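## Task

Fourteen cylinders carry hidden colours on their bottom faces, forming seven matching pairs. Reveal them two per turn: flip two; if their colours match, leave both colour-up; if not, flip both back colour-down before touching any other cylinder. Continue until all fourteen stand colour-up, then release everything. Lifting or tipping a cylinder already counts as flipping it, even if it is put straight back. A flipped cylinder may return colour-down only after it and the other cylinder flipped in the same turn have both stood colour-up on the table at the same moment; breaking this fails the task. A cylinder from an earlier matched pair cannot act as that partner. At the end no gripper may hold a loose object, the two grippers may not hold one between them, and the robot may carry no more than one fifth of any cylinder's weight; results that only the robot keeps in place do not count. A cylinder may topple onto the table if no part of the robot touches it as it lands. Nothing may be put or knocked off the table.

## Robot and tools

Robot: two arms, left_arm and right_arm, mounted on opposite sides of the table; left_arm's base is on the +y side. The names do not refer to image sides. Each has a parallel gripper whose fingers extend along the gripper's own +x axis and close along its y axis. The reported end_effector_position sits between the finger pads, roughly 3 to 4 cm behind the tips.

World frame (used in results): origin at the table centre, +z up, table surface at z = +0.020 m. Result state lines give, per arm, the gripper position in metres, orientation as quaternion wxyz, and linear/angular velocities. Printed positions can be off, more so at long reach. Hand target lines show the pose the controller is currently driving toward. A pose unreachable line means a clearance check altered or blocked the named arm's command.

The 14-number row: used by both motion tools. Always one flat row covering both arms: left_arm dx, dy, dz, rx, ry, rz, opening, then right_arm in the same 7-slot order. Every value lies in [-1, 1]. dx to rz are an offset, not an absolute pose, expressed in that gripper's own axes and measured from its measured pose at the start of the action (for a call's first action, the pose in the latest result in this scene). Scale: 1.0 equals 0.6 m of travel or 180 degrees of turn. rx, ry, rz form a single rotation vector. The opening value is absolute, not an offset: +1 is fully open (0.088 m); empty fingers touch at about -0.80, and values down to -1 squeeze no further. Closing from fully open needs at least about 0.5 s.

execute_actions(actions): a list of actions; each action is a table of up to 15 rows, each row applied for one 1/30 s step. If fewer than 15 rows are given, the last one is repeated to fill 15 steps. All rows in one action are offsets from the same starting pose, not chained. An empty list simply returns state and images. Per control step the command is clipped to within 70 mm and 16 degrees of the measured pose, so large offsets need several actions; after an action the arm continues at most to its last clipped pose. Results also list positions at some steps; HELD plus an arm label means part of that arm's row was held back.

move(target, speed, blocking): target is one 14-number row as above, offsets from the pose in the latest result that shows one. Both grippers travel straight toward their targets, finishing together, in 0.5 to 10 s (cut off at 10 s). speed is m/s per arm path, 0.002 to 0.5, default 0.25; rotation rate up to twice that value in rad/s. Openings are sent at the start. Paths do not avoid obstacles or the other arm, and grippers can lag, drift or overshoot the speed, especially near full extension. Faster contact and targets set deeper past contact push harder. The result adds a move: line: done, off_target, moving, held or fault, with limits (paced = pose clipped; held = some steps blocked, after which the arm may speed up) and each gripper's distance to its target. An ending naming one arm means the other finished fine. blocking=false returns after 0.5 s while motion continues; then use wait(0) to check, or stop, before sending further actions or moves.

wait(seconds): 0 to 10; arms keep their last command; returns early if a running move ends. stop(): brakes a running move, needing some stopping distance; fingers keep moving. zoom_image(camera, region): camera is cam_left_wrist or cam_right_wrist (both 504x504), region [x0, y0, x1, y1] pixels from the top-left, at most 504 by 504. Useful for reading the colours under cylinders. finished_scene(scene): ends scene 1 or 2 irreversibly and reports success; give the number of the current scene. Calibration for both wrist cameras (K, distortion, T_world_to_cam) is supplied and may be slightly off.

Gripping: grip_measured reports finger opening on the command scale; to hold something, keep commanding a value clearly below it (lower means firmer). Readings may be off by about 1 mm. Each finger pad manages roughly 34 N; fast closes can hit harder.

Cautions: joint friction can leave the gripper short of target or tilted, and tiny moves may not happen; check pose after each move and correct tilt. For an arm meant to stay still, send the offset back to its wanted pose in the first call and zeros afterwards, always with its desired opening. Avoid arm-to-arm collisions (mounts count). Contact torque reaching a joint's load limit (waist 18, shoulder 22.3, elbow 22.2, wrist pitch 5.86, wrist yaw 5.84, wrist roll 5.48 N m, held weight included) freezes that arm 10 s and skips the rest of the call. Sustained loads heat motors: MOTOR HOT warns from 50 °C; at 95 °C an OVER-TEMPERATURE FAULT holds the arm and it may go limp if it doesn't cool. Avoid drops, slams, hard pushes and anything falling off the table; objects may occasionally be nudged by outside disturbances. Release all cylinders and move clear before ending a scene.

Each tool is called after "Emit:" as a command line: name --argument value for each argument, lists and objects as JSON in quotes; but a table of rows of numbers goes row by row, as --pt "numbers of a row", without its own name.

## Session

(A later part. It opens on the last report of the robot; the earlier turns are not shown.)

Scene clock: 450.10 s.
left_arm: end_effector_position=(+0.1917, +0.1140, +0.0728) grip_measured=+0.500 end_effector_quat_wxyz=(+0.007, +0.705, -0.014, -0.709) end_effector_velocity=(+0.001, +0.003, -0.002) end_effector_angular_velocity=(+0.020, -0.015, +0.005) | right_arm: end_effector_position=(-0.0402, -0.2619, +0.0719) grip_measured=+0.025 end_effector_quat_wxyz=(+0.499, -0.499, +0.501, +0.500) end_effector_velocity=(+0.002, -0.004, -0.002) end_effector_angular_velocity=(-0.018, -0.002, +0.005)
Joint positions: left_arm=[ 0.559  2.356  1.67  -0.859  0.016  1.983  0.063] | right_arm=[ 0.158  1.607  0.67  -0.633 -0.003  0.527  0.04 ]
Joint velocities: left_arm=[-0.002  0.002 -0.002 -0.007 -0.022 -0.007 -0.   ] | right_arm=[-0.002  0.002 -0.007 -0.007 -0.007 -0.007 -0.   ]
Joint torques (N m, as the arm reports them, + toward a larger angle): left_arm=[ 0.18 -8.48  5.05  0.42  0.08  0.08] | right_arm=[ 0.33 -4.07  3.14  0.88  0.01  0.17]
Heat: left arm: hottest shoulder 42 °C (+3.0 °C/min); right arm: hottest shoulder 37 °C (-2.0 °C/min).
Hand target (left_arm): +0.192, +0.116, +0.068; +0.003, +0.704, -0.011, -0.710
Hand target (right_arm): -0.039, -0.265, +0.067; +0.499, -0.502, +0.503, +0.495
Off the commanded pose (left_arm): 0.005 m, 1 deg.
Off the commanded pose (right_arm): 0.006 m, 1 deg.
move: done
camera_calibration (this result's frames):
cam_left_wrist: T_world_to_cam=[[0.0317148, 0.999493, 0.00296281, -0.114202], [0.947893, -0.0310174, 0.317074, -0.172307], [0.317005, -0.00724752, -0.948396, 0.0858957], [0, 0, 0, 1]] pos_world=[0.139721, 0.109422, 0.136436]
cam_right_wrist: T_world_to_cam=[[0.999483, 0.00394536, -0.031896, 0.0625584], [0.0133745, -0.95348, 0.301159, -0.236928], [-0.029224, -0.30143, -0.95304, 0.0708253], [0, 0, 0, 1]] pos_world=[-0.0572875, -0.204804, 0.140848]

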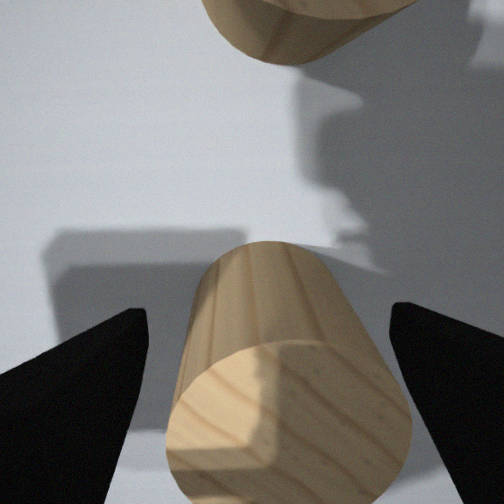

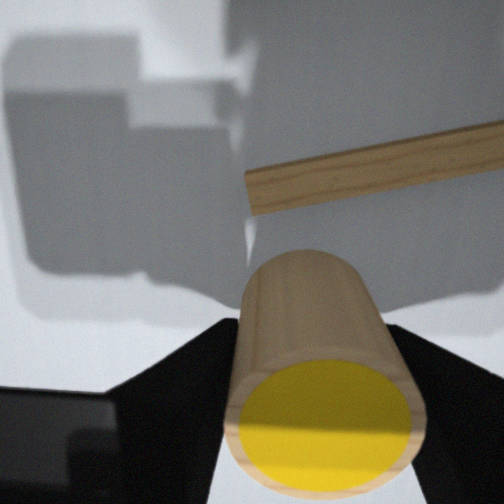

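Emit:
execute_actions --actions '[[[0,0,0,0,0,0,-0.3,0,0,0,0,0,0,0.35]],[[0,0,0,0,0,0,-0.3,0,0,0,0,0,0,0.35]]]'

Emit:
move --target '[-0.13,0,0,0,0,0,-0.3,-0.13,0,0,0,0,0,0.35]' --speed 0.15

Emit:
move --target '[-0.232,0.165,0.292,0,0,0.504,-0.3,-0.206,-0.088,0.28,0,-0.493,0,1]' --speed 0.3

Scene clock: 454.93 s.
left_arm: end_effector_position=(+0.1918, +0.1141, +0.0724) grip_measured=+0.034 end_effector_quat_wxyz=(+0.007, +0.705, -0.014, -0.709) end_effector_velocity=(-0.000, +0.000, +0.002) end_effector_angular_velocity=(+0.005, -0.005, +0.020) | right_arm: end_effector_position=(-0.0403, -0.2616, +0.0719) grip_measured=+0.350 end_effector_quat_wxyz=(+0.500, -0.498, +0.501, +0.501) end_effector_velocity=(+0.003, -0.001, +0.000) end_effector_angular_velocity=(-0.003, -0.010, -0.010)
Joint positions: left_arm=[ 0.56   2.357  1.669 -0.858  0.017  1.983  0.041] | right_arm=[ 0.158  1.607  0.669 -0.631 -0.003  0.527  0.056]
Joint velocities: left_arm=[-0.002 -0.002  0.002 -0.007 -0.007 -0.022  0.   ] | right_arm=[-0.002 -0.002 -0.002 -0.007  0.007  0.007 -0.   ]
Joint torques (N m, as the arm reports them, + toward a larger angle): left_arm=[-0.03 -9.17  5.52  0.21  0.07  0.01] | right_arm=[ 0.08 -5.27  4.35  0.13  0.02 -0.01]
Heat: left arm: hottest shoulder 42 °C (+2.0 °C/min); right arm: hottest shoulder 36 °C (-3.0 °C/min).
Hand target (left_arm): +0.192, +0.114, +0.072; +0.007, +0.705, -0.014, -0.709
Hand target (right_arm): -0.040, -0.262, +0.072; +0.500, -0.498, +0.501, +0.501
Off the commanded pose (left_arm): 0.000 m, 0 deg.
Off the commanded pose (right_arm): 0.000 m, 0 deg.
Step readings (end_effector_position; steps 1 to 15: 1st action; 16 to 30: 2nd action):
0: left_arm (+0.1918, +0.1141, +0.0725) | right_arm (-0.0403, -0.2616, +0.0719)
1: left_arm (+0.1918, +0.1141, +0.0725) | right_arm (-0.0403, -0.2616, +0.0719)
2: left_arm (+0.1918, +0.1141, +0.0725) | right_arm (-0.0403, -0.2616, +0.0719)
4: left_arm (+0.1919, +0.1140, +0.0725) | right_arm (-0.0405, -0.2615, +0.0719)
8: left_arm (+0.1918, +0.1140, +0.0725) | right_arm (-0.0404, -0.2614, +0.0719)
15: left_arm (+0.1918, +0.1141, +0.0724) | right_arm (-0.0403, -0.2616, +0.0719)
16: left_arm (+0.1918, +0.1141, +0.0724) | right_arm (-0.0403, -0.2616, +0.0719)
17: left_arm (+0.1918, +0.1141, +0.0724) | right_arm (-0.0403, -0.2616, +0.0719)
19: left_arm (+0.1918, +0.1141, +0.0724) | right_arm (-0.0403, -0.2616, +0.0719)
23: left_arm (+0.1918, +0.1141, +0.0724) | right_arm (-0.0403, -0.2616, +0.0719)
30: end_effector_position above
camera_calibration (this result's frames):
cam_left_wrist: T_world_to_cam=[[0.0317251, 0.999493, 0.00280058, -0.11422], [0.948001, -0.0309782, 0.316757, -0.172284], [0.316683, -0.00739418, -0.948503, 0.0855665], [0, 0, 0, 1]] pos_world=[0.139852, 0.109458, 0.136052]
cam_right_wrist: T_world_to_cam=[[0.999454, 0.00361745, -0.0328467, 0.062714], [0.0132983, -0.95398, 0.299574, -0.236632], [-0.0302514, -0.299848, -0.953507, 0.071249], [0, 0, 0, 1]] pos_world=[-0.0573776, -0.204605, 0.140885]

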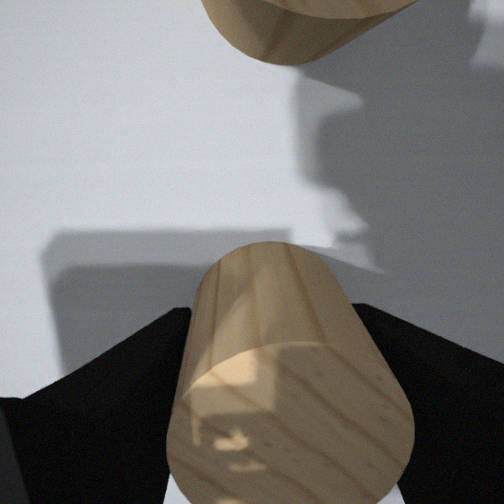

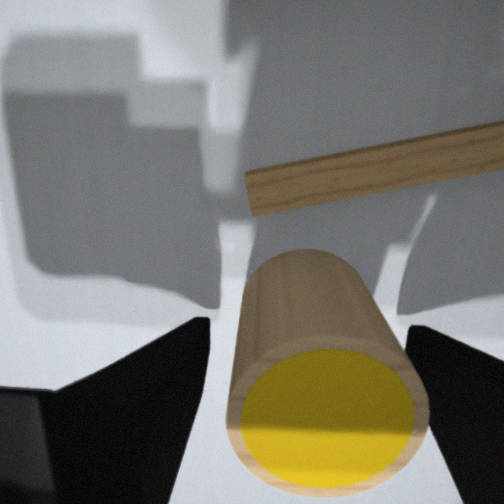

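Scene clock: 455.93 s.
left_arm: end_effector_position=(+0.1900, +0.1184, +0.1420) grip_measured=+0.033 end_effector_quat_wxyz=(+0.000, +0.702, -0.007, -0.712) end_effector_velocity=(+0.000, -0.001, +0.003) end_effector_angular_velocity=(+0.001, -0.008, -0.010) | right_arm: end_effector_position=(-0.0388, -0.2643, +0.1453) grip_measured=+0.350 end_effector_quat_wxyz=(+0.498, -0.504, +0.503, +0.495) end_effector_velocity=(+0.000, -0.006, +0.002) end_effector_angular_velocity=(-0.034, +0.005, -0.010)
Joint positions: left_arm=[ 0.56   2.261  1.795 -1.1    0.017  1.983  0.041] | right_arm=[ 0.158  1.443  0.853 -0.994 -0.003  0.527  0.056]
Joint velocities: left_arm=[-0.002 -0.002  0.007 -0.007 -0.007  0.007 -0.   ] | right_arm=[-0.002 -0.002  0.007 -0.037 -0.022  0.007 -0.   ]
Joint torques (N m, as the arm reports them, + toward a larger angle): left_arm=[  0.25 -10.44   6.92  -0.06   0.08   0.07] | right_arm=[-0.04 -5.76  6.63 -0.14  0.02 -0.05]
Heat: left arm: hottest shoulder 43 °C (+3.0 °C/min); right arm: hottest shoulder 36 °C (-3.0 °C/min).
Hand target (left_arm): +0.192, +0.116, +0.150; +0.007, +0.705, -0.014, -0.709
Hand target (right_arm): -0.040, -0.261, +0.150; +0.500, -0.499, +0.501, +0.501
Off the commanded pose (left_arm): 0.009 m, 1 deg.
Off the commanded pose (right_arm): 0.005 m, 1 deg.
move: off_target (left_arm)
camera_calibration (this result's frames):
cam_left_wrist: T_world_to_cam=[[0.0318199, 0.99927, 0.021138, -0.121243], [0.950479, -0.0367943, 0.308603, -0.191088], [0.309156, 0.0102715, -0.950956, 0.151879], [0, 0, 0, 1]] pos_world=[0.138529, 0.112563, 0.205964]
cam_right_wrist: T_world_to_cam=[[0.999691, 0.00320949, -0.0246643, 0.0622853], [0.0107755, -0.949634, 0.313177, -0.262164], [-0.0224169, -0.313346, -0.949374, 0.136688], [0, 0, 0, 1]] pos_world=[-0.0563769, -0.206329, 0.213408]

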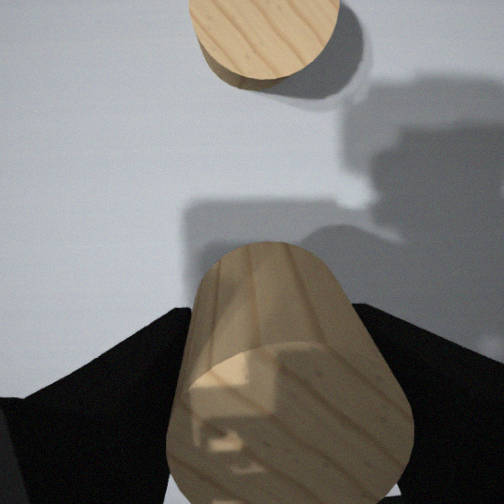

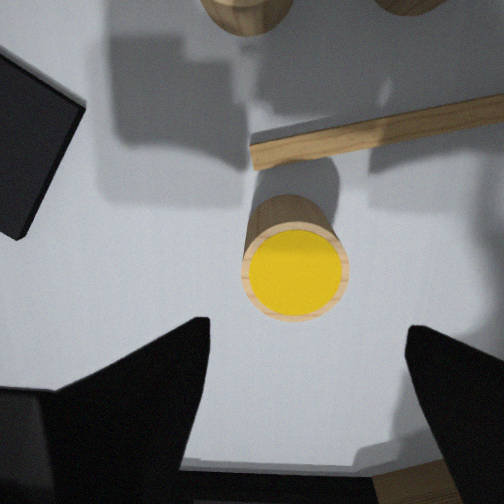

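Scene clock: 459.10 s.
left_arm: end_effector_position=(+0.0152, +0.0244, +0.2857) grip_measured=+0.032 end_effector_quat_wxyz=(+0.502, +0.487, -0.508, -0.503) end_effector_velocity=(-0.000, +0.001, +0.001) end_effector_angular_velocity=(-0.012, +0.008, +0.014) | right_arm: end_effector_position=(+0.0116, -0.0934, +0.2756) grip_measured=+1.000 end_effector_quat_wxyz=(+0.705, -0.000, +0.011, +0.709) end_effector_velocity=(-0.000, +0.000, +0.001) end_effector_angular_velocity=(+0.012, -0.004, +0.005)
Joint positions: left_arm=[0.147 1.89  0.841 1.069 0.011 1.561 0.041] | right_arm=[-0.092  1.349  0.387  0.946  0.272  0.02   0.088]
Joint velocities: left_arm=[-0.007  0.002 -0.007  0.022 -0.022 -0.007 -0.   ] | right_arm=[-0.002  0.007 -0.002  0.022 -0.007 -0.007  0.   ]
Joint torques (N m, as the arm reports them, + toward a larger angle): left_arm=[-0.19 -6.29  6.05  2.11 -0.18 -0.14] | right_arm=[-0.11 -3.55  4.3   1.96 -0.11 -0.15]
Heat: left arm: hottest shoulder 43 °C (+3.0 °C/min); right arm: hottest shoulder 36 °C (-2.0 °C/min).
Hand target (left_arm): +0.015, +0.024, +0.284; +0.504, +0.487, -0.506, -0.502
Hand target (right_arm): +0.013, -0.095, +0.267; +0.705, -0.011, +0.014, +0.709
Off the commanded pose (left_arm): 0.002 m, 1 deg.
Off the commanded pose (right_arm): 0.009 m, 2 deg.
move: off_target (right_arm)
camera_calibration (this result's frames):
cam_left_wrist: T_world_to_cam=[[0.0120251, 0.0117593, -0.999859, 0.291263], [0.953335, 0.30154, 0.015012, 0.00279009], [0.301674, -0.953381, -0.00758449, 0.0976649], [0, 0, 0, 1]] pos_world=[-0.0356253, 0.0888455, 0.291921]
cam_right_wrist: T_world_to_cam=[[0.99937, 0.0338724, -0.0105979, 0.0136296], [0.000625696, -0.315371, -0.948968, 0.265954], [-0.0354861, 0.948364, -0.315193, 0.258214], [0, 0, 0, 1]] pos_world=[-0.00462445, -0.161469, 0.333913]

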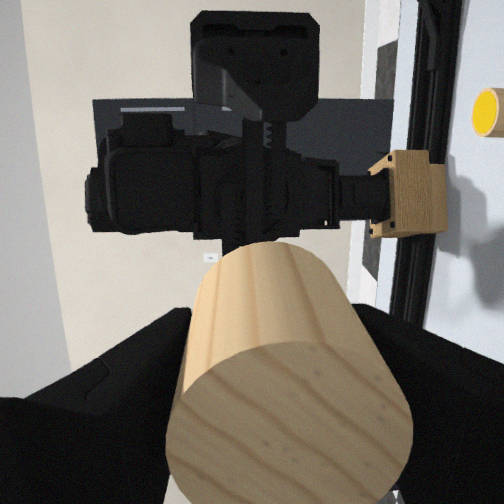

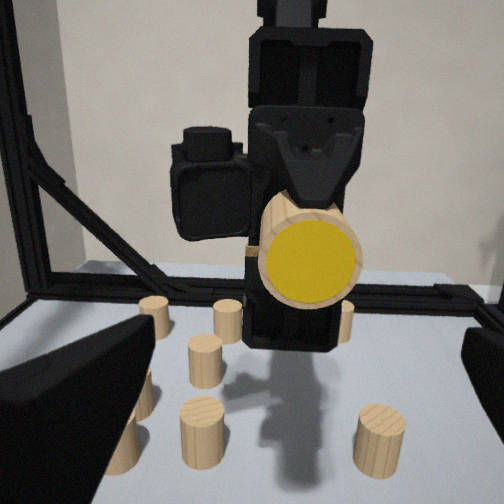

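Emit:
move --target '[0,-0.011,0,0,0,-0.006,-0.3,0.131,-0.008,0.003,-0.005,-0.005,-0.002,1]' --speed 0.1

Emit:
execute_actions --actions '[[[0,0,0,0,0,0,-0.3,0,0,0,0,0,0,-0.3]],[[0,0,0,0,0,0,-0.3,0,0,0,0,0,0,-0.3]],[[0,0,0,0,0,0,1,0,0,0,0,0,0,-0.3]]]'

Emit:
move --target '[-0.1,0,0,0,0,0,1,-0.1,0,0,0,0,0,-0.3]' --speed 0.2

Emit:
move --target '[-0.25,-0.203,0.143,0,0,-0.494,0.5,-0.292,-0.017,-0.197,0,0.506,0,-0.3]' --speed 0.3

Scene clock: 464.37 s.
left_arm: end_effector_position=(+0.0153, +0.0243, +0.2836) grip_measured=+0.033 end_effector_quat_wxyz=(+0.500, +0.489, -0.506, -0.505) end_effector_velocity=(+0.002, -0.000, -0.003) end_effector_angular_velocity=(+0.017, -0.007, +0.010) | right_arm: end_effector_position=(+0.0157, -0.0183, +0.2764) grip_measured=+1.000 end_effector_quat_wxyz=(+0.708, +0.002, +0.002, +0.706) end_effector_velocity=(-0.000, +0.002, +0.003) end_effector_angular_velocity=(+0.012, -0.005, +0.005)
Joint positions: left_arm=[0.147 1.891 0.841 1.062 0.011 1.561 0.041] | right_arm=[-0.172  1.654  0.648  1.005  0.198  0.005  0.088]
Joint velocities: left_arm=[ 0.002 -0.002  0.002 -0.022 -0.007  0.007 -0.   ] | right_arm=[-0.002  0.002  0.007  0.007 -0.007 -0.007  0.   ]
Joint torques (N m, as the arm reports them, + toward a larger angle): left_arm=[-0.03 -6.31  5.63  1.67  0.01 -0.07] | right_arm=[-0.22 -5.63  6.79  1.94 -0.14 -0.19]
Heat: left arm: hottest shoulder 43 °C (+3.0 °C/min); right arm: hottest shoulder 36 °C (-2.0 °C/min).
Hand target (left_arm): +0.015, +0.024, +0.279; +0.498, +0.492, -0.503, -0.507
Hand target (right_arm): +0.016, -0.015, +0.276; +0.708, -0.000, -0.000, +0.707
Off the commanded pose (left_arm): 0.004 m, 1 deg.
Off the commanded pose (right_arm): 0.004 m, 0 deg.
move: done
camera_calibration (this result's frames):
cam_left_wrist: T_world_to_cam=[[0.0120965, 0.0201543, -0.999724, 0.288896], [0.953219, 0.301767, 0.0176174, 0.00205848], [0.302038, -0.953169, -0.0155611, 0.0997796], [0, 0, 0, 1]] pos_world=[-0.0355941, 0.0886631, 0.290332]
cam_right_wrist: T_world_to_cam=[[0.99963, 0.0272077, -0.000368465, 0.00397769], [0.00783306, -0.300708, -0.953684, 0.291929], [-0.0260583, 0.953328, -0.30081, 0.183351], [0, 0, 0, 1]] pos_world=[-0.00148509, -0.0871168, 0.333563]

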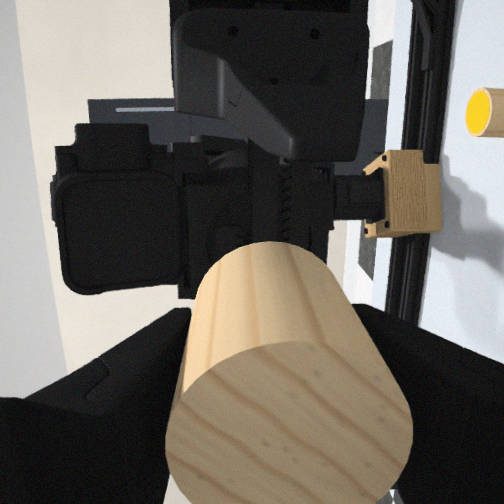

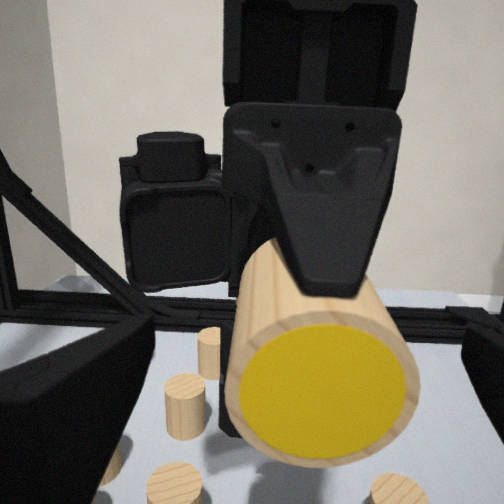

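Scene clock: 465.87 s.
left_arm: end_effector_position=(+0.0153, +0.0244, +0.2833) grip_measured=+1.000 end_effector_quat_wxyz=(+0.500, +0.490, -0.505, -0.505) end_effector_velocity=(-0.000, -0.001, -0.002) end_effector_angular_velocity=(+0.007, -0.007, +0.005) | right_arm: end_effector_position=(+0.0154, -0.0183, +0.2765) grip_measured=+0.022 end_effector_quat_wxyz=(+0.707, +0.002, +0.002, +0.707) end_effector_velocity=(+0.004, +0.000, -0.000) end_effector_angular_velocity=(+0.002, -0.007, -0.015)
Joint positions: left_arm=[0.147 1.891 0.841 1.062 0.01  1.561 0.088] | right_arm=[-0.172  1.654  0.648  1.006  0.197  0.005  0.04 ]
Joint velocities: left_arm=[-0.002  0.002  0.002 -0.007 -0.007  0.007  0.   ] | right_arm=[-0.007  0.002 -0.002  0.007  0.007 -0.007 -0.   ]
Joint torques (N m, as the arm reports them, + toward a larger angle): left_arm=[-0.04 -6.91  5.71  1.74 -0.01 -0.06] | right_arm=[ 0.05 -6.93  5.68  1.85  0.01  0.  ]
Heat: left arm: hottest shoulder 43 °C (+3.0 °C/min); right arm: hottest shoulder 36 °C (-2.0 °C/min).
Hand target (left_arm): +0.015, +0.024, +0.283; +0.500, +0.490, -0.505, -0.505
Hand target (right_arm): +0.015, -0.018, +0.277; +0.707, +0.002, +0.002, +0.707
Off the commanded pose (left_arm): 0.000 m, 0 deg.
Off the commanded pose (right_arm): 0.000 m, 0 deg.
Step readings (end_effector_position; steps 1 to 15: 1st action; 16 to 30: 2nd action; 31 to 45: 3rd action):
0: left_arm (+0.0153, +0.0243, +0.2836) | right_arm (+0.0157, -0.0183, +0.2764)
1: left_arm (+0.0153, +0.0243, +0.2836) | right_arm (+0.0157, -0.0183, +0.2764)
2: left_arm (+0.0153, +0.0243, +0.2836) | right_arm (+0.0157, -0.0183, +0.2764)
4: left_arm (+0.0153, +0.0243, +0.2836) | right_arm (+0.0157, -0.0183, +0.2764)
8: left_arm (+0.0153, +0.0244, +0.2834) | right_arm (+0.0157, -0.0183, +0.2764)
15: left_arm (+0.0153, +0.0244, +0.2833) | right_arm (+0.0154, -0.0183, +0.2765)
16: left_arm (+0.0153, +0.0244, +0.2833) | right_arm (+0.0154, -0.0183, +0.2765)
17: left_arm (+0.0153, +0.0244, +0.2833) | right_arm (+0.0154, -0.0183, +0.2765)
19: left_arm (+0.0153, +0.0244, +0.2833) | right_arm (+0.0154, -0.0183, +0.2765)
23: left_arm (+0.0153, +0.0244, +0.2833) | right_arm (+0.0154, -0.0183, +0.2765)
30: left_arm (+0.0153, +0.0244, +0.2833) | right_arm (+0.0154, -0.0183, +0.2765)
31: left_arm (+0.0153, +0.0244, +0.2833) | right_arm (+0.0154, -0.0183, +0.2765)
32: left_arm (+0.0153, +0.0244, +0.2833) | right_arm (+0.0154, -0.0183, +0.2765)
34: left_arm (+0.0153, +0.0244, +0.2833) | right_arm (+0.0154, -0.0183, +0.2765)
38: left_arm (+0.0153, +0.0244, +0.2833) | right_arm (+0.0154, -0.0183, +0.2765)
45: end_effector_position above
camera_calibration (this result's frames):
cam_left_wrist: T_world_to_cam=[[0.0120919, 0.0209217, -0.999708, 0.288638], [0.953104, 0.302117, 0.0178508, 0.00191425], [0.302402, -0.953041, -0.0162874, 0.100019], [0, 0, 0, 1]] pos_world=[-0.0355606, 0.0887052, 0.290149]
cam_right_wrist: T_world_to_cam=[[0.999587, 0.0287331, -0.000432501, 0.00436304], [0.00822055, -0.300339, -0.953797, 0.292036], [-0.0275355, 0.9534, -0.300451, 0.183312], [0, 0, 0, 1]] pos_world=[-0.00171434, -0.0871857, 0.333621]

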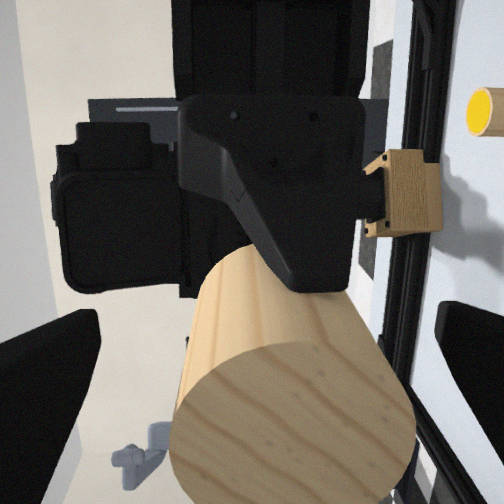

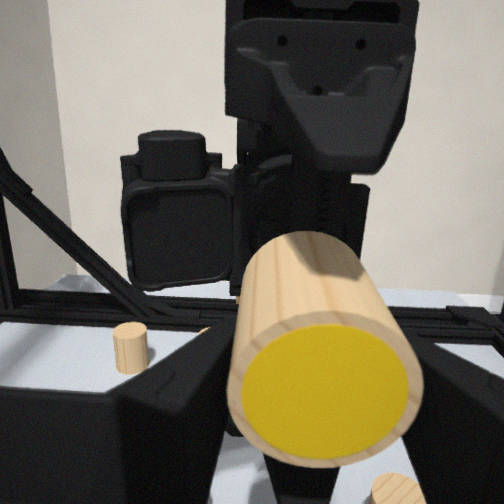

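Scene clock: 466.77 s.
left_arm: end_effector_position=(+0.0159, +0.0821, +0.2797) grip_measured=+1.000 end_effector_quat_wxyz=(+0.498, +0.492, -0.503, -0.507) end_effector_velocity=(+0.002, +0.002, -0.002) end_effector_angular_velocity=(+0.003, +0.007, +0.020) | right_arm: end_effector_position=(+0.0152, -0.0750, +0.2782) grip_measured=+0.022 end_effector_quat_wxyz=(+0.707, +0.004, +0.001, +0.707) end_effector_velocity=(-0.001, -0.004, -0.000) end_effector_angular_velocity=(-0.002, -0.023, +0.010)
Joint positions: left_arm=[0.147 1.72  0.596 1.126 0.01  1.561 0.088] | right_arm=[-0.125  1.435  0.442  0.997  0.243  0.005  0.04 ]
Joint velocities: left_arm=[-0.002 -0.002 -0.012  0.007 -0.022 -0.007  0.   ] | right_arm=[ 0.002 -0.017 -0.012 -0.007 -0.007 -0.022 -0.   ]
Joint torques (N m, as the arm reports them, + toward a larger angle): left_arm=[ 0.09 -6.77  4.93  2.01  0.04 -0.04] | right_arm=[ 0.35 -6.19  4.22  1.73  0.13  0.  ]
Heat: left arm: hottest shoulder 43 °C (+3.0 °C/min); right arm: hottest shoulder 36 °C (-2.0 °C/min).
Hand target (left_arm): +0.016, +0.084, +0.283; +0.500, +0.490, -0.505, -0.505
Hand target (right_arm): +0.015, -0.078, +0.277; +0.707, +0.002, +0.002, +0.707
Off the commanded pose (left_arm): 0.004 m, 1 deg.
Off the commanded pose (right_arm): 0.004 m, 0 deg.
move: done
camera_calibration (this result's frames):
cam_left_wrist: T_world_to_cam=[[0.0121792, 0.0296917, -0.999485, 0.282996], [0.953102, 0.301948, 0.020584, -0.0167666], [0.302404, -0.952862, -0.0246217, 0.157139], [0, 0, 0, 1]] pos_world=[-0.0349858, 0.146392, 0.287064]
cam_right_wrist: T_world_to_cam=[[0.999564, 0.0294989, -0.001242, 0.00641157], [0.00757253, -0.296799, -0.95491, 0.277183], [-0.0285374, 0.954484, -0.296893, 0.236947], [0, 0, 0, 1]] pos_world=[-0.00174592, -0.144083, 0.33504]

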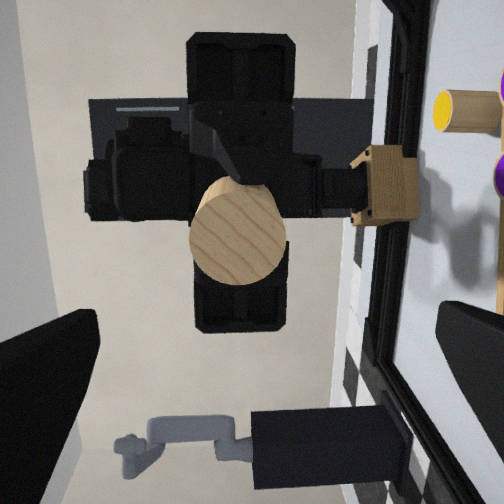

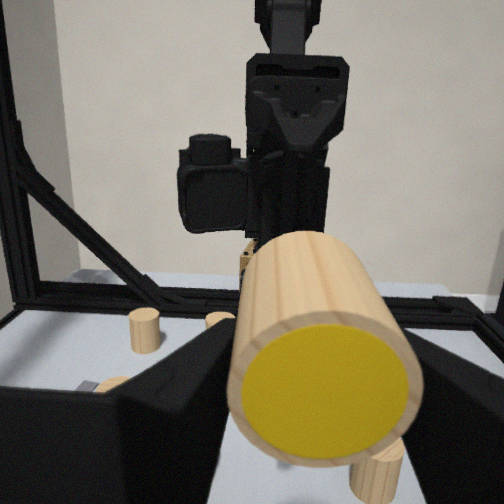

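Scene clock: 469.87 s.
left_arm: end_effector_position=(-0.0667, +0.2340, +0.1578) grip_measured=+0.500 end_effector_quat_wxyz=(+0.003, +0.703, -0.013, -0.711) end_effector_velocity=(-0.001, +0.003, -0.000) end_effector_angular_velocity=(+0.023, +0.001, +0.019) | right_arm: end_effector_position=(+0.0264, -0.2518, +0.1579) grip_measured=+0.022 end_effector_quat_wxyz=(+0.501, -0.503, +0.504, +0.492) end_effector_velocity=(+0.001, -0.001, -0.001) end_effector_angular_velocity=(-0.013, +0.004, -0.015)
Joint positions: left_arm=[-0.141  1.726  1.087 -0.906  0.005  1.286  0.063] | right_arm=[-0.144  1.377  0.851 -1.06   0.003  0.235  0.04 ]
Joint velocities: left_arm=[-0.002  0.007  0.007 -0.022  0.007 -0.022 -0.   ] | right_arm=[-0.007  0.007  0.002 -0.007 -0.007  0.007 -0.   ]
Joint torques (N m, as the arm reports them, + toward a larger angle): left_arm=[-0.35 -4.85  6.66  0.03  0.24 -0.09] | right_arm=[-0.4  -3.68  6.89 -0.11 -0.14 -0.18]
Heat: left arm: hottest shoulder 42 °C (+1.0 °C/min); right arm: hottest shoulder 36 °C (-2.0 °C/min).
Hand target (left_arm): -0.069, +0.233, +0.158; +0.002, +0.701, -0.011, -0.713
Hand target (right_arm): +0.026, -0.249, +0.159; +0.499, -0.503, +0.505, +0.494
Off the commanded pose (left_arm): 0.002 m, 0 deg.
Off the commanded pose (right_arm): 0.003 m, 1 deg.
move: done
camera_calibration (this result's frames):
cam_left_wrist: T_world_to_cam=[[0.03553, 0.999329, 0.00884388, -0.226797], [0.94977, -0.0365186, 0.310811, 0.0518049], [0.310926, -0.00264348, -0.95043, 0.248127], [0, 0, 0, 1]] pos_world=[-0.118294, 0.229192, 0.221732]
cam_right_wrist: T_world_to_cam=[[0.999731, -0.00551439, -0.022526, -0.00509174], [0.00182823, -0.949556, 0.313591, -0.254759], [-0.023119, -0.313548, -0.949291, 0.153943], [0, 0, 0, 1]] pos_world=[0.00911515, -0.193668, 0.225912]

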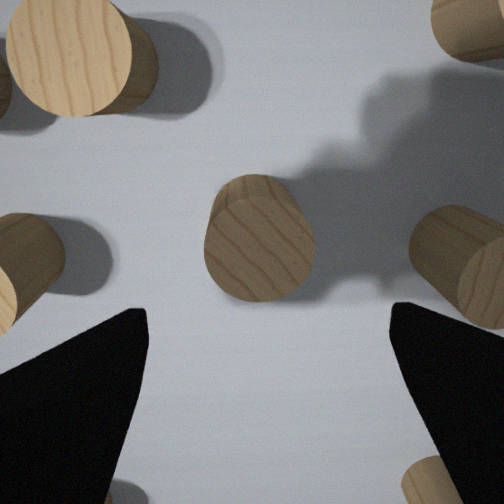

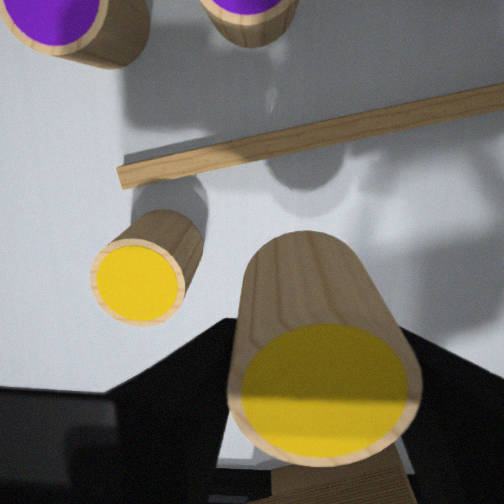

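Emit:
move --target '[0.15,-0.005,0.007,0,0,-0.005,0.5,0.15,0,0,0,0,0,-0.3]' --speed 0.08

Emit:
execute_actions --actions '[[[0,0,0,0,0,0,0.5,0,0,0,0,0,0,0.35]],[[0,0,0,0,0,0,-0.3,0,0,0,0,0,0,0.35]],[[0,0,0,0,0,0,-0.3,0,0,0,0,0,0,0.35]]]'

Emit:
move --target '[-0.13,0,0,0,0,0,-0.3,-0.13,0,0,0,0,0,0.35]' --speed 0.15

Emit:
move --target '[-0.23,0.36,-0.145,0,0,0.504,-0.3,-0.203,0.021,0.262,0,-0.496,0,1]' --speed 0.3

Scene clock: 475.57 s.
left_arm: end_effector_position=(-0.0706, +0.2330, +0.0711) grip_measured=+0.500 end_effector_quat_wxyz=(+0.001, +0.703, -0.011, -0.711) end_effector_velocity=(+0.001, +0.003, -0.001) end_effector_angular_velocity=(+0.009, -0.011, +0.005) | right_arm: end_effector_position=(+0.0261, -0.2509, +0.0753) grip_measured=+0.023 end_effector_quat_wxyz=(+0.503, -0.499, +0.503, +0.496) end_effector_velocity=(-0.004, +0.000, -0.000) end_effector_angular_velocity=(+0.002, +0.023, -0.005)
Joint positions: left_arm=[-0.153  1.926  0.939 -0.565  0.005  1.276  0.063] | right_arm=[-0.144  1.547  0.626 -0.655  0.003  0.235  0.04 ]
Joint velocities: left_arm=[-0.002  0.002 -0.002 -0.007 -0.007 -0.007 -0.   ] | right_arm=[ 0.002 -0.002 -0.002  0.007 -0.022  0.007 -0.   ]
Joint torques (N m, as the arm reports them, + toward a larger angle): left_arm=[-0.29 -5.35  4.15  0.48  0.18 -0.1 ] | right_arm=[-0.01 -2.79  2.59  2.07  0.   -0.04]
Heat: left arm: hottest shoulder 42 °C (+1.0 °C/min); right arm: hottest shoulder 36 °C (-2.0 °C/min).
Hand target (left_arm): -0.071, +0.235, +0.068; -0.002, +0.703, -0.007, -0.711
Hand target (right_arm): +0.027, -0.254, +0.068; +0.501, -0.502, +0.504, +0.492
Off the commanded pose (left_arm): 0.004 m, 1 deg.
Off the commanded pose (right_arm): 0.008 m, 1 deg.
move: done
camera_calibration (this result's frames):
cam_left_wrist: T_world_to_cam=[[0.036668, 0.99921, 0.0153019, -0.225237], [0.949296, -0.0396124, 0.311877, 0.0829794], [0.312237, 0.00309016, -0.949999, 0.16567], [0, 0, 0, 1]] pos_world=[-0.122241, 0.227834, 0.134953]
cam_right_wrist: T_world_to_cam=[[0.999665, -0.00527093, -0.0253309, -0.0064058], [0.00267357, -0.952745, 0.303761, -0.228066], [-0.0257349, -0.303727, -0.952412, 0.0785703], [0, 0, 0, 1]] pos_world=[0.00903541, -0.193458, 0.143946]

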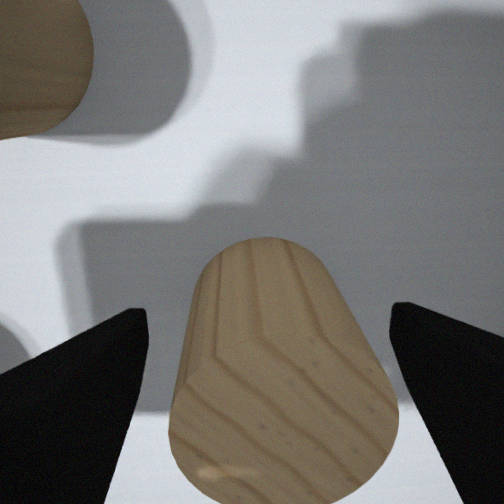

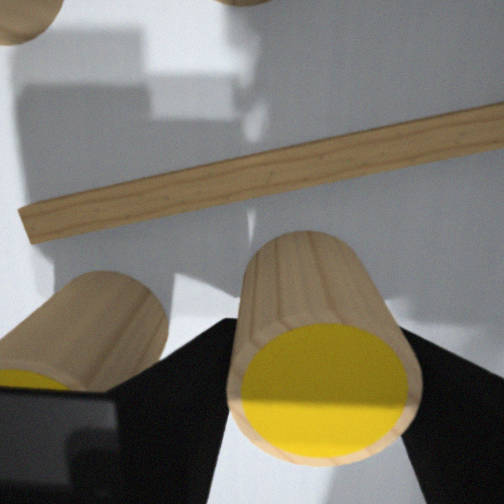

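Scene clock: 477.07 s.
left_arm: end_effector_position=(-0.0706, +0.2329, +0.0711) grip_measured=+0.032 end_effector_quat_wxyz=(+0.001, +0.703, -0.011, -0.711) end_effector_velocity=(+0.001, +0.002, +0.000) end_effector_angular_velocity=(+0.005, -0.009, +0.005) | right_arm: end_effector_position=(+0.0260, -0.2504, +0.0753) grip_measured=+0.350 end_effector_quat_wxyz=(+0.503, -0.499, +0.502, +0.496) end_effector_velocity=(-0.002, -0.003, -0.000) end_effector_angular_velocity=(-0.012, +0.020, +0.019)
Joint positions: left_arm=[-0.153  1.926  0.939 -0.564  0.005  1.276  0.041] | right_arm=[-0.144  1.547  0.626 -0.653  0.003  0.235  0.056]
Joint velocities: left_arm=[-0.002 -0.002 -0.002 -0.007 -0.007 -0.007 -0.   ] | right_arm=[-0.002 -0.002 -0.002 -0.007 -0.022 -0.022  0.   ]
Joint torques (N m, as the arm reports them, + toward a larger angle): left_arm=[-0.07 -6.07  4.62  0.28  0.04  0.01] | right_arm=[ 0.04 -4.85  4.46  0.13  0.   -0.01]
Heat: left arm: hottest shoulder 42 °C (+1.0 °C/min); right arm: hottest shoulder 36 °C (-2.0 °C/min).
Hand target (left_arm): -0.071, +0.233, +0.071; +0.001, +0.703, -0.011, -0.711
Hand target (right_arm): +0.026, -0.250, +0.075; +0.503, -0.499, +0.502, +0.496
Off the commanded pose (left_arm): 0.000 m, 0 deg.
Off the commanded pose (right_arm): 0.000 m, 0 deg.
Step readings (end_effector_position; steps 1 to 15: 1st action; 16 to 30: 2nd action; 31 to 45: 3rd action):
0: left_arm (-0.0706, +0.2330, +0.0711) | right_arm (+0.0261, -0.2509, +0.0753)
1: left_arm (-0.0706, +0.2330, +0.0711) | right_arm (+0.0261, -0.2508, +0.0754)
2: left_arm (-0.0706, +0.2330, +0.0711) | right_arm (+0.0260, -0.2503, +0.0754)
4: left_arm (-0.0706, +0.2330, +0.0711) | right_arm (+0.0256, -0.2489, +0.0753)
8: left_arm (-0.0706, +0.2330, +0.0711) | right_arm (+0.0260, -0.2501, +0.0753)
15: left_arm (-0.0706, +0.2330, +0.0711) | right_arm (+0.0260, -0.2504, +0.0753)
16: left_arm (-0.0706, +0.2330, +0.0711) | right_arm (+0.0260, -0.2504, +0.0753)
17: left_arm (-0.0706, +0.2330, +0.0711) | right_arm (+0.0260, -0.2504, +0.0753)
19: left_arm (-0.0706, +0.2329, +0.0711) | right_arm (+0.0260, -0.2504, +0.0753)
23: left_arm (-0.0706, +0.2329, +0.0711) | right_arm (+0.0260, -0.2504, +0.0753)
30: left_arm (-0.0706, +0.2329, +0.0711) | right_arm (+0.0260, -0.2504, +0.0753)
31: left_arm (-0.0706, +0.2329, +0.0711) | right_arm (+0.0260, -0.2504, +0.0753)
32: left_arm (-0.0706, +0.2329, +0.0711) | right_arm (+0.0260, -0.2504, +0.0753)
34: left_arm (-0.0706, +0.2329, +0.0711) | right_arm (+0.0260, -0.2504, +0.0753)
38: left_arm (-0.0706, +0.2329, +0.0711) | right_arm (+0.0260, -0.2504, +0.0753)
45: end_effector_position above
camera_calibration (this result's frames):
cam_left_wrist: T_world_to_cam=[[0.0366697, 0.999216, 0.0149346, -0.225132], [0.949332, -0.0394991, 0.311781, 0.0829828], [0.312127, 0.00274496, -0.950036, 0.165755], [0, 0, 0, 1]] pos_world=[-0.122259, 0.227778, 0.134963]
cam_right_wrist: T_world_to_cam=[[0.999662, -0.00521087, -0.0254806, -0.00632158], [0.00271639, -0.953446, 0.301553, -0.2276], [-0.0258657, -0.30152, -0.953109, 0.0793278], [0, 0, 0, 1]] pos_world=[0.00898956, -0.193118, 0.14408]

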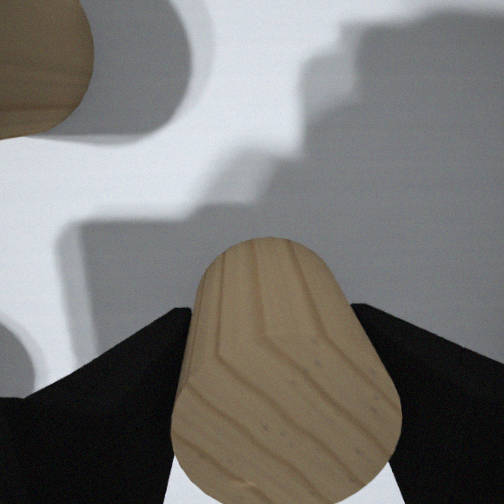

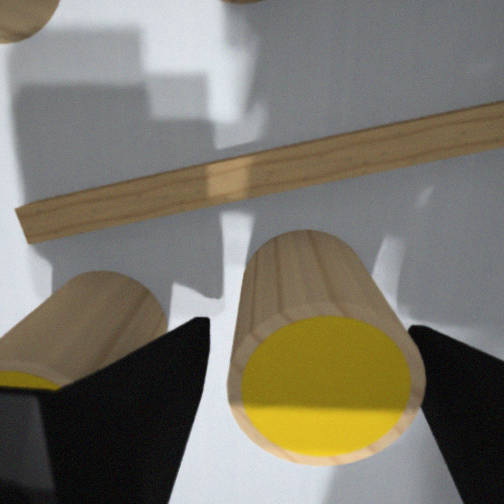

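Scene clock: 478.07 s.
left_arm: end_effector_position=(-0.0692, +0.2374, +0.1430) grip_measured=+0.033 end_effector_quat_wxyz=(-0.006, +0.705, -0.005, -0.709) end_effector_velocity=(-0.002, +0.001, +0.001) end_effector_angular_velocity=(+0.005, +0.006, +0.005) | right_arm: end_effector_position=(+0.0266, -0.2530, +0.1489) grip_measured=+0.350 end_effector_quat_wxyz=(+0.500, -0.503, +0.505, +0.491) end_effector_velocity=(-0.002, +0.000, +0.002) end_effector_angular_velocity=(+0.001, +0.008, +0.010)
Joint positions: left_arm=[-0.153  1.761  1.065 -0.874  0.005  1.276  0.041] | right_arm=[-0.144  1.386  0.821 -1.023  0.003  0.235  0.056]
Joint velocities: left_arm=[-0.002 -0.002  0.002 -0.007  0.007 -0.007 -0.   ] | right_arm=[ 0.002 -0.002  0.007 -0.007 -0.007 -0.007 -0.   ]
Joint torques (N m, as the arm reports them, + toward a larger angle): left_arm=[-0.1  -7.02  6.62  0.06  0.05  0.01] | right_arm=[ 0.14 -5.29  6.71 -0.1  -0.01  0.  ]
Heat: left arm: hottest shoulder 42 °C (+1.0 °C/min); right arm: hottest shoulder 36 °C (-2.0 °C/min).
Hand target (left_arm): -0.070, +0.234, +0.149; +0.001, +0.703, -0.011, -0.711
Hand target (right_arm): +0.026, -0.250, +0.153; +0.503, -0.499, +0.502, +0.496
Off the commanded pose (left_arm): 0.007 m, 1 deg.
Off the commanded pose (right_arm): 0.005 m, 1 deg.
move: done
camera_calibration (this result's frames):
cam_left_wrist: T_world_to_cam=[[0.0365297, 0.998778, 0.0332975, -0.233222], [0.947508, -0.0452067, 0.316521, 0.0599471], [0.317639, 0.0199872, -0.948001, 0.2296], [0, 0, 0, 1]] pos_world=[-0.121211, 0.231058, 0.206452]
cam_right_wrist: T_world_to_cam=[[0.999746, -0.00558038, -0.0218303, -0.00569147], [0.00161421, -0.948619, 0.316416, -0.253214], [-0.0224743, -0.316371, -0.948369, 0.144114], [0, 0, 0, 1]] pos_world=[0.00933762, -0.194642, 0.21667]

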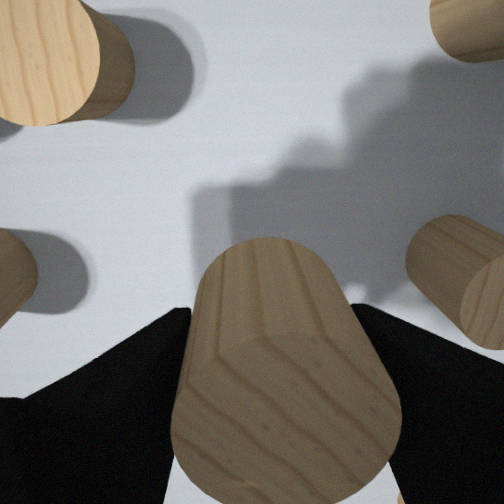

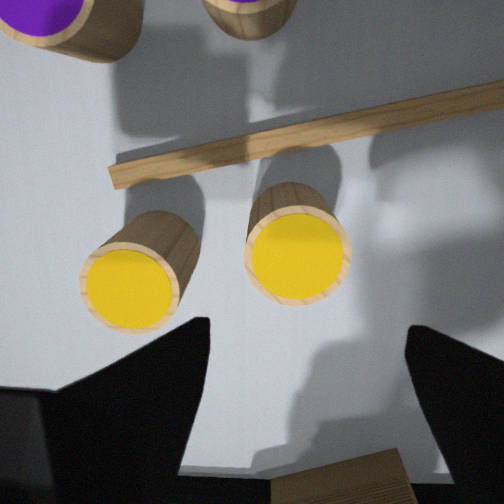

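Scene clock: 481.23 s.
left_arm: end_effector_position=(+0.0137, +0.0231, +0.2791) grip_measured=+0.033 end_effector_quat_wxyz=(+0.496, +0.495, -0.505, -0.504) end_effector_velocity=(-0.000, -0.000, +0.001) end_effector_angular_velocity=(+0.003, +0.007, +0.005) | right_arm: end_effector_position=(+0.0128, -0.0928, +0.2764) grip_measured=+1.000 end_effector_quat_wxyz=(+0.708, +0.001, +0.009, +0.706) end_effector_velocity=(-0.000, +0.001, -0.007) end_effector_angular_velocity=(-0.021, -0.028, +0.005)
Joint positions: left_arm=[0.142 1.902 0.843 1.062 0.003 1.571 0.041] | right_arm=[-0.092  1.353  0.388  0.954  0.279  0.018  0.088]
Joint velocities: left_arm=[-0.002 -0.002  0.002 -0.007 -0.007 -0.007 -0.   ] | right_arm=[-0.002  0.012 -0.002 -0.007 -0.007 -0.022  0.   ]
Joint torques (N m, as the arm reports them, + toward a larger angle): left_arm=[ 0.3  -6.36  7.01  2.11  0.22  0.06] | right_arm=[-0.21 -3.6   4.3   1.97 -0.11 -0.16]
Heat: left arm: hottest shoulder 41 °C (+0.0 °C/min); right arm: hottest shoulder 35 °C (-3.0 °C/min).
Hand target (left_arm): +0.014, +0.020, +0.282; +0.497, +0.492, -0.510, -0.501
Hand target (right_arm): +0.014, -0.094, +0.268; +0.708, -0.010, +0.012, +0.706
Off the commanded pose (left_arm): 0.004 m, 1 deg.
Off the commanded pose (right_arm): 0.009 m, 2 deg.
move: off_target (right_arm)
camera_calibration (this result's frames):
cam_left_wrist: T_world_to_cam=[[0.0220097, 0.0291527, -0.999333, 0.284034], [0.952267, 0.303804, 0.0298357, 0.00048508], [0.304471, -0.952288, -0.0210745, 0.100552], [0, 0, 0, 1]] pos_world=[-0.0373285, 0.0873267, 0.285949]
cam_right_wrist: T_world_to_cam=[[0.999624, 0.0255629, -0.00989405, 0.0113781], [-0.00146946, -0.310459, -0.950586, 0.267875], [-0.0273715, 0.950243, -0.310304, 0.256699], [0, 0, 0, 1]] pos_world=[-0.00395394, -0.161053, 0.334405]

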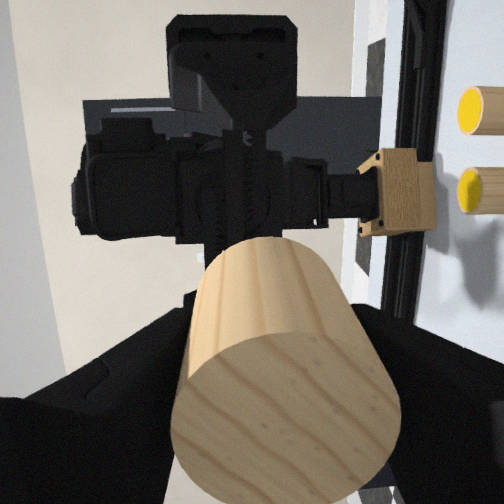

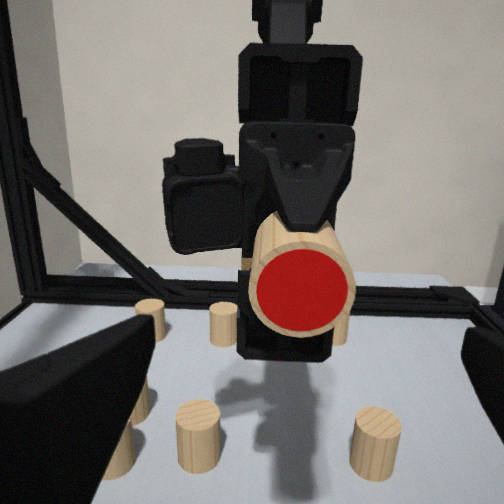

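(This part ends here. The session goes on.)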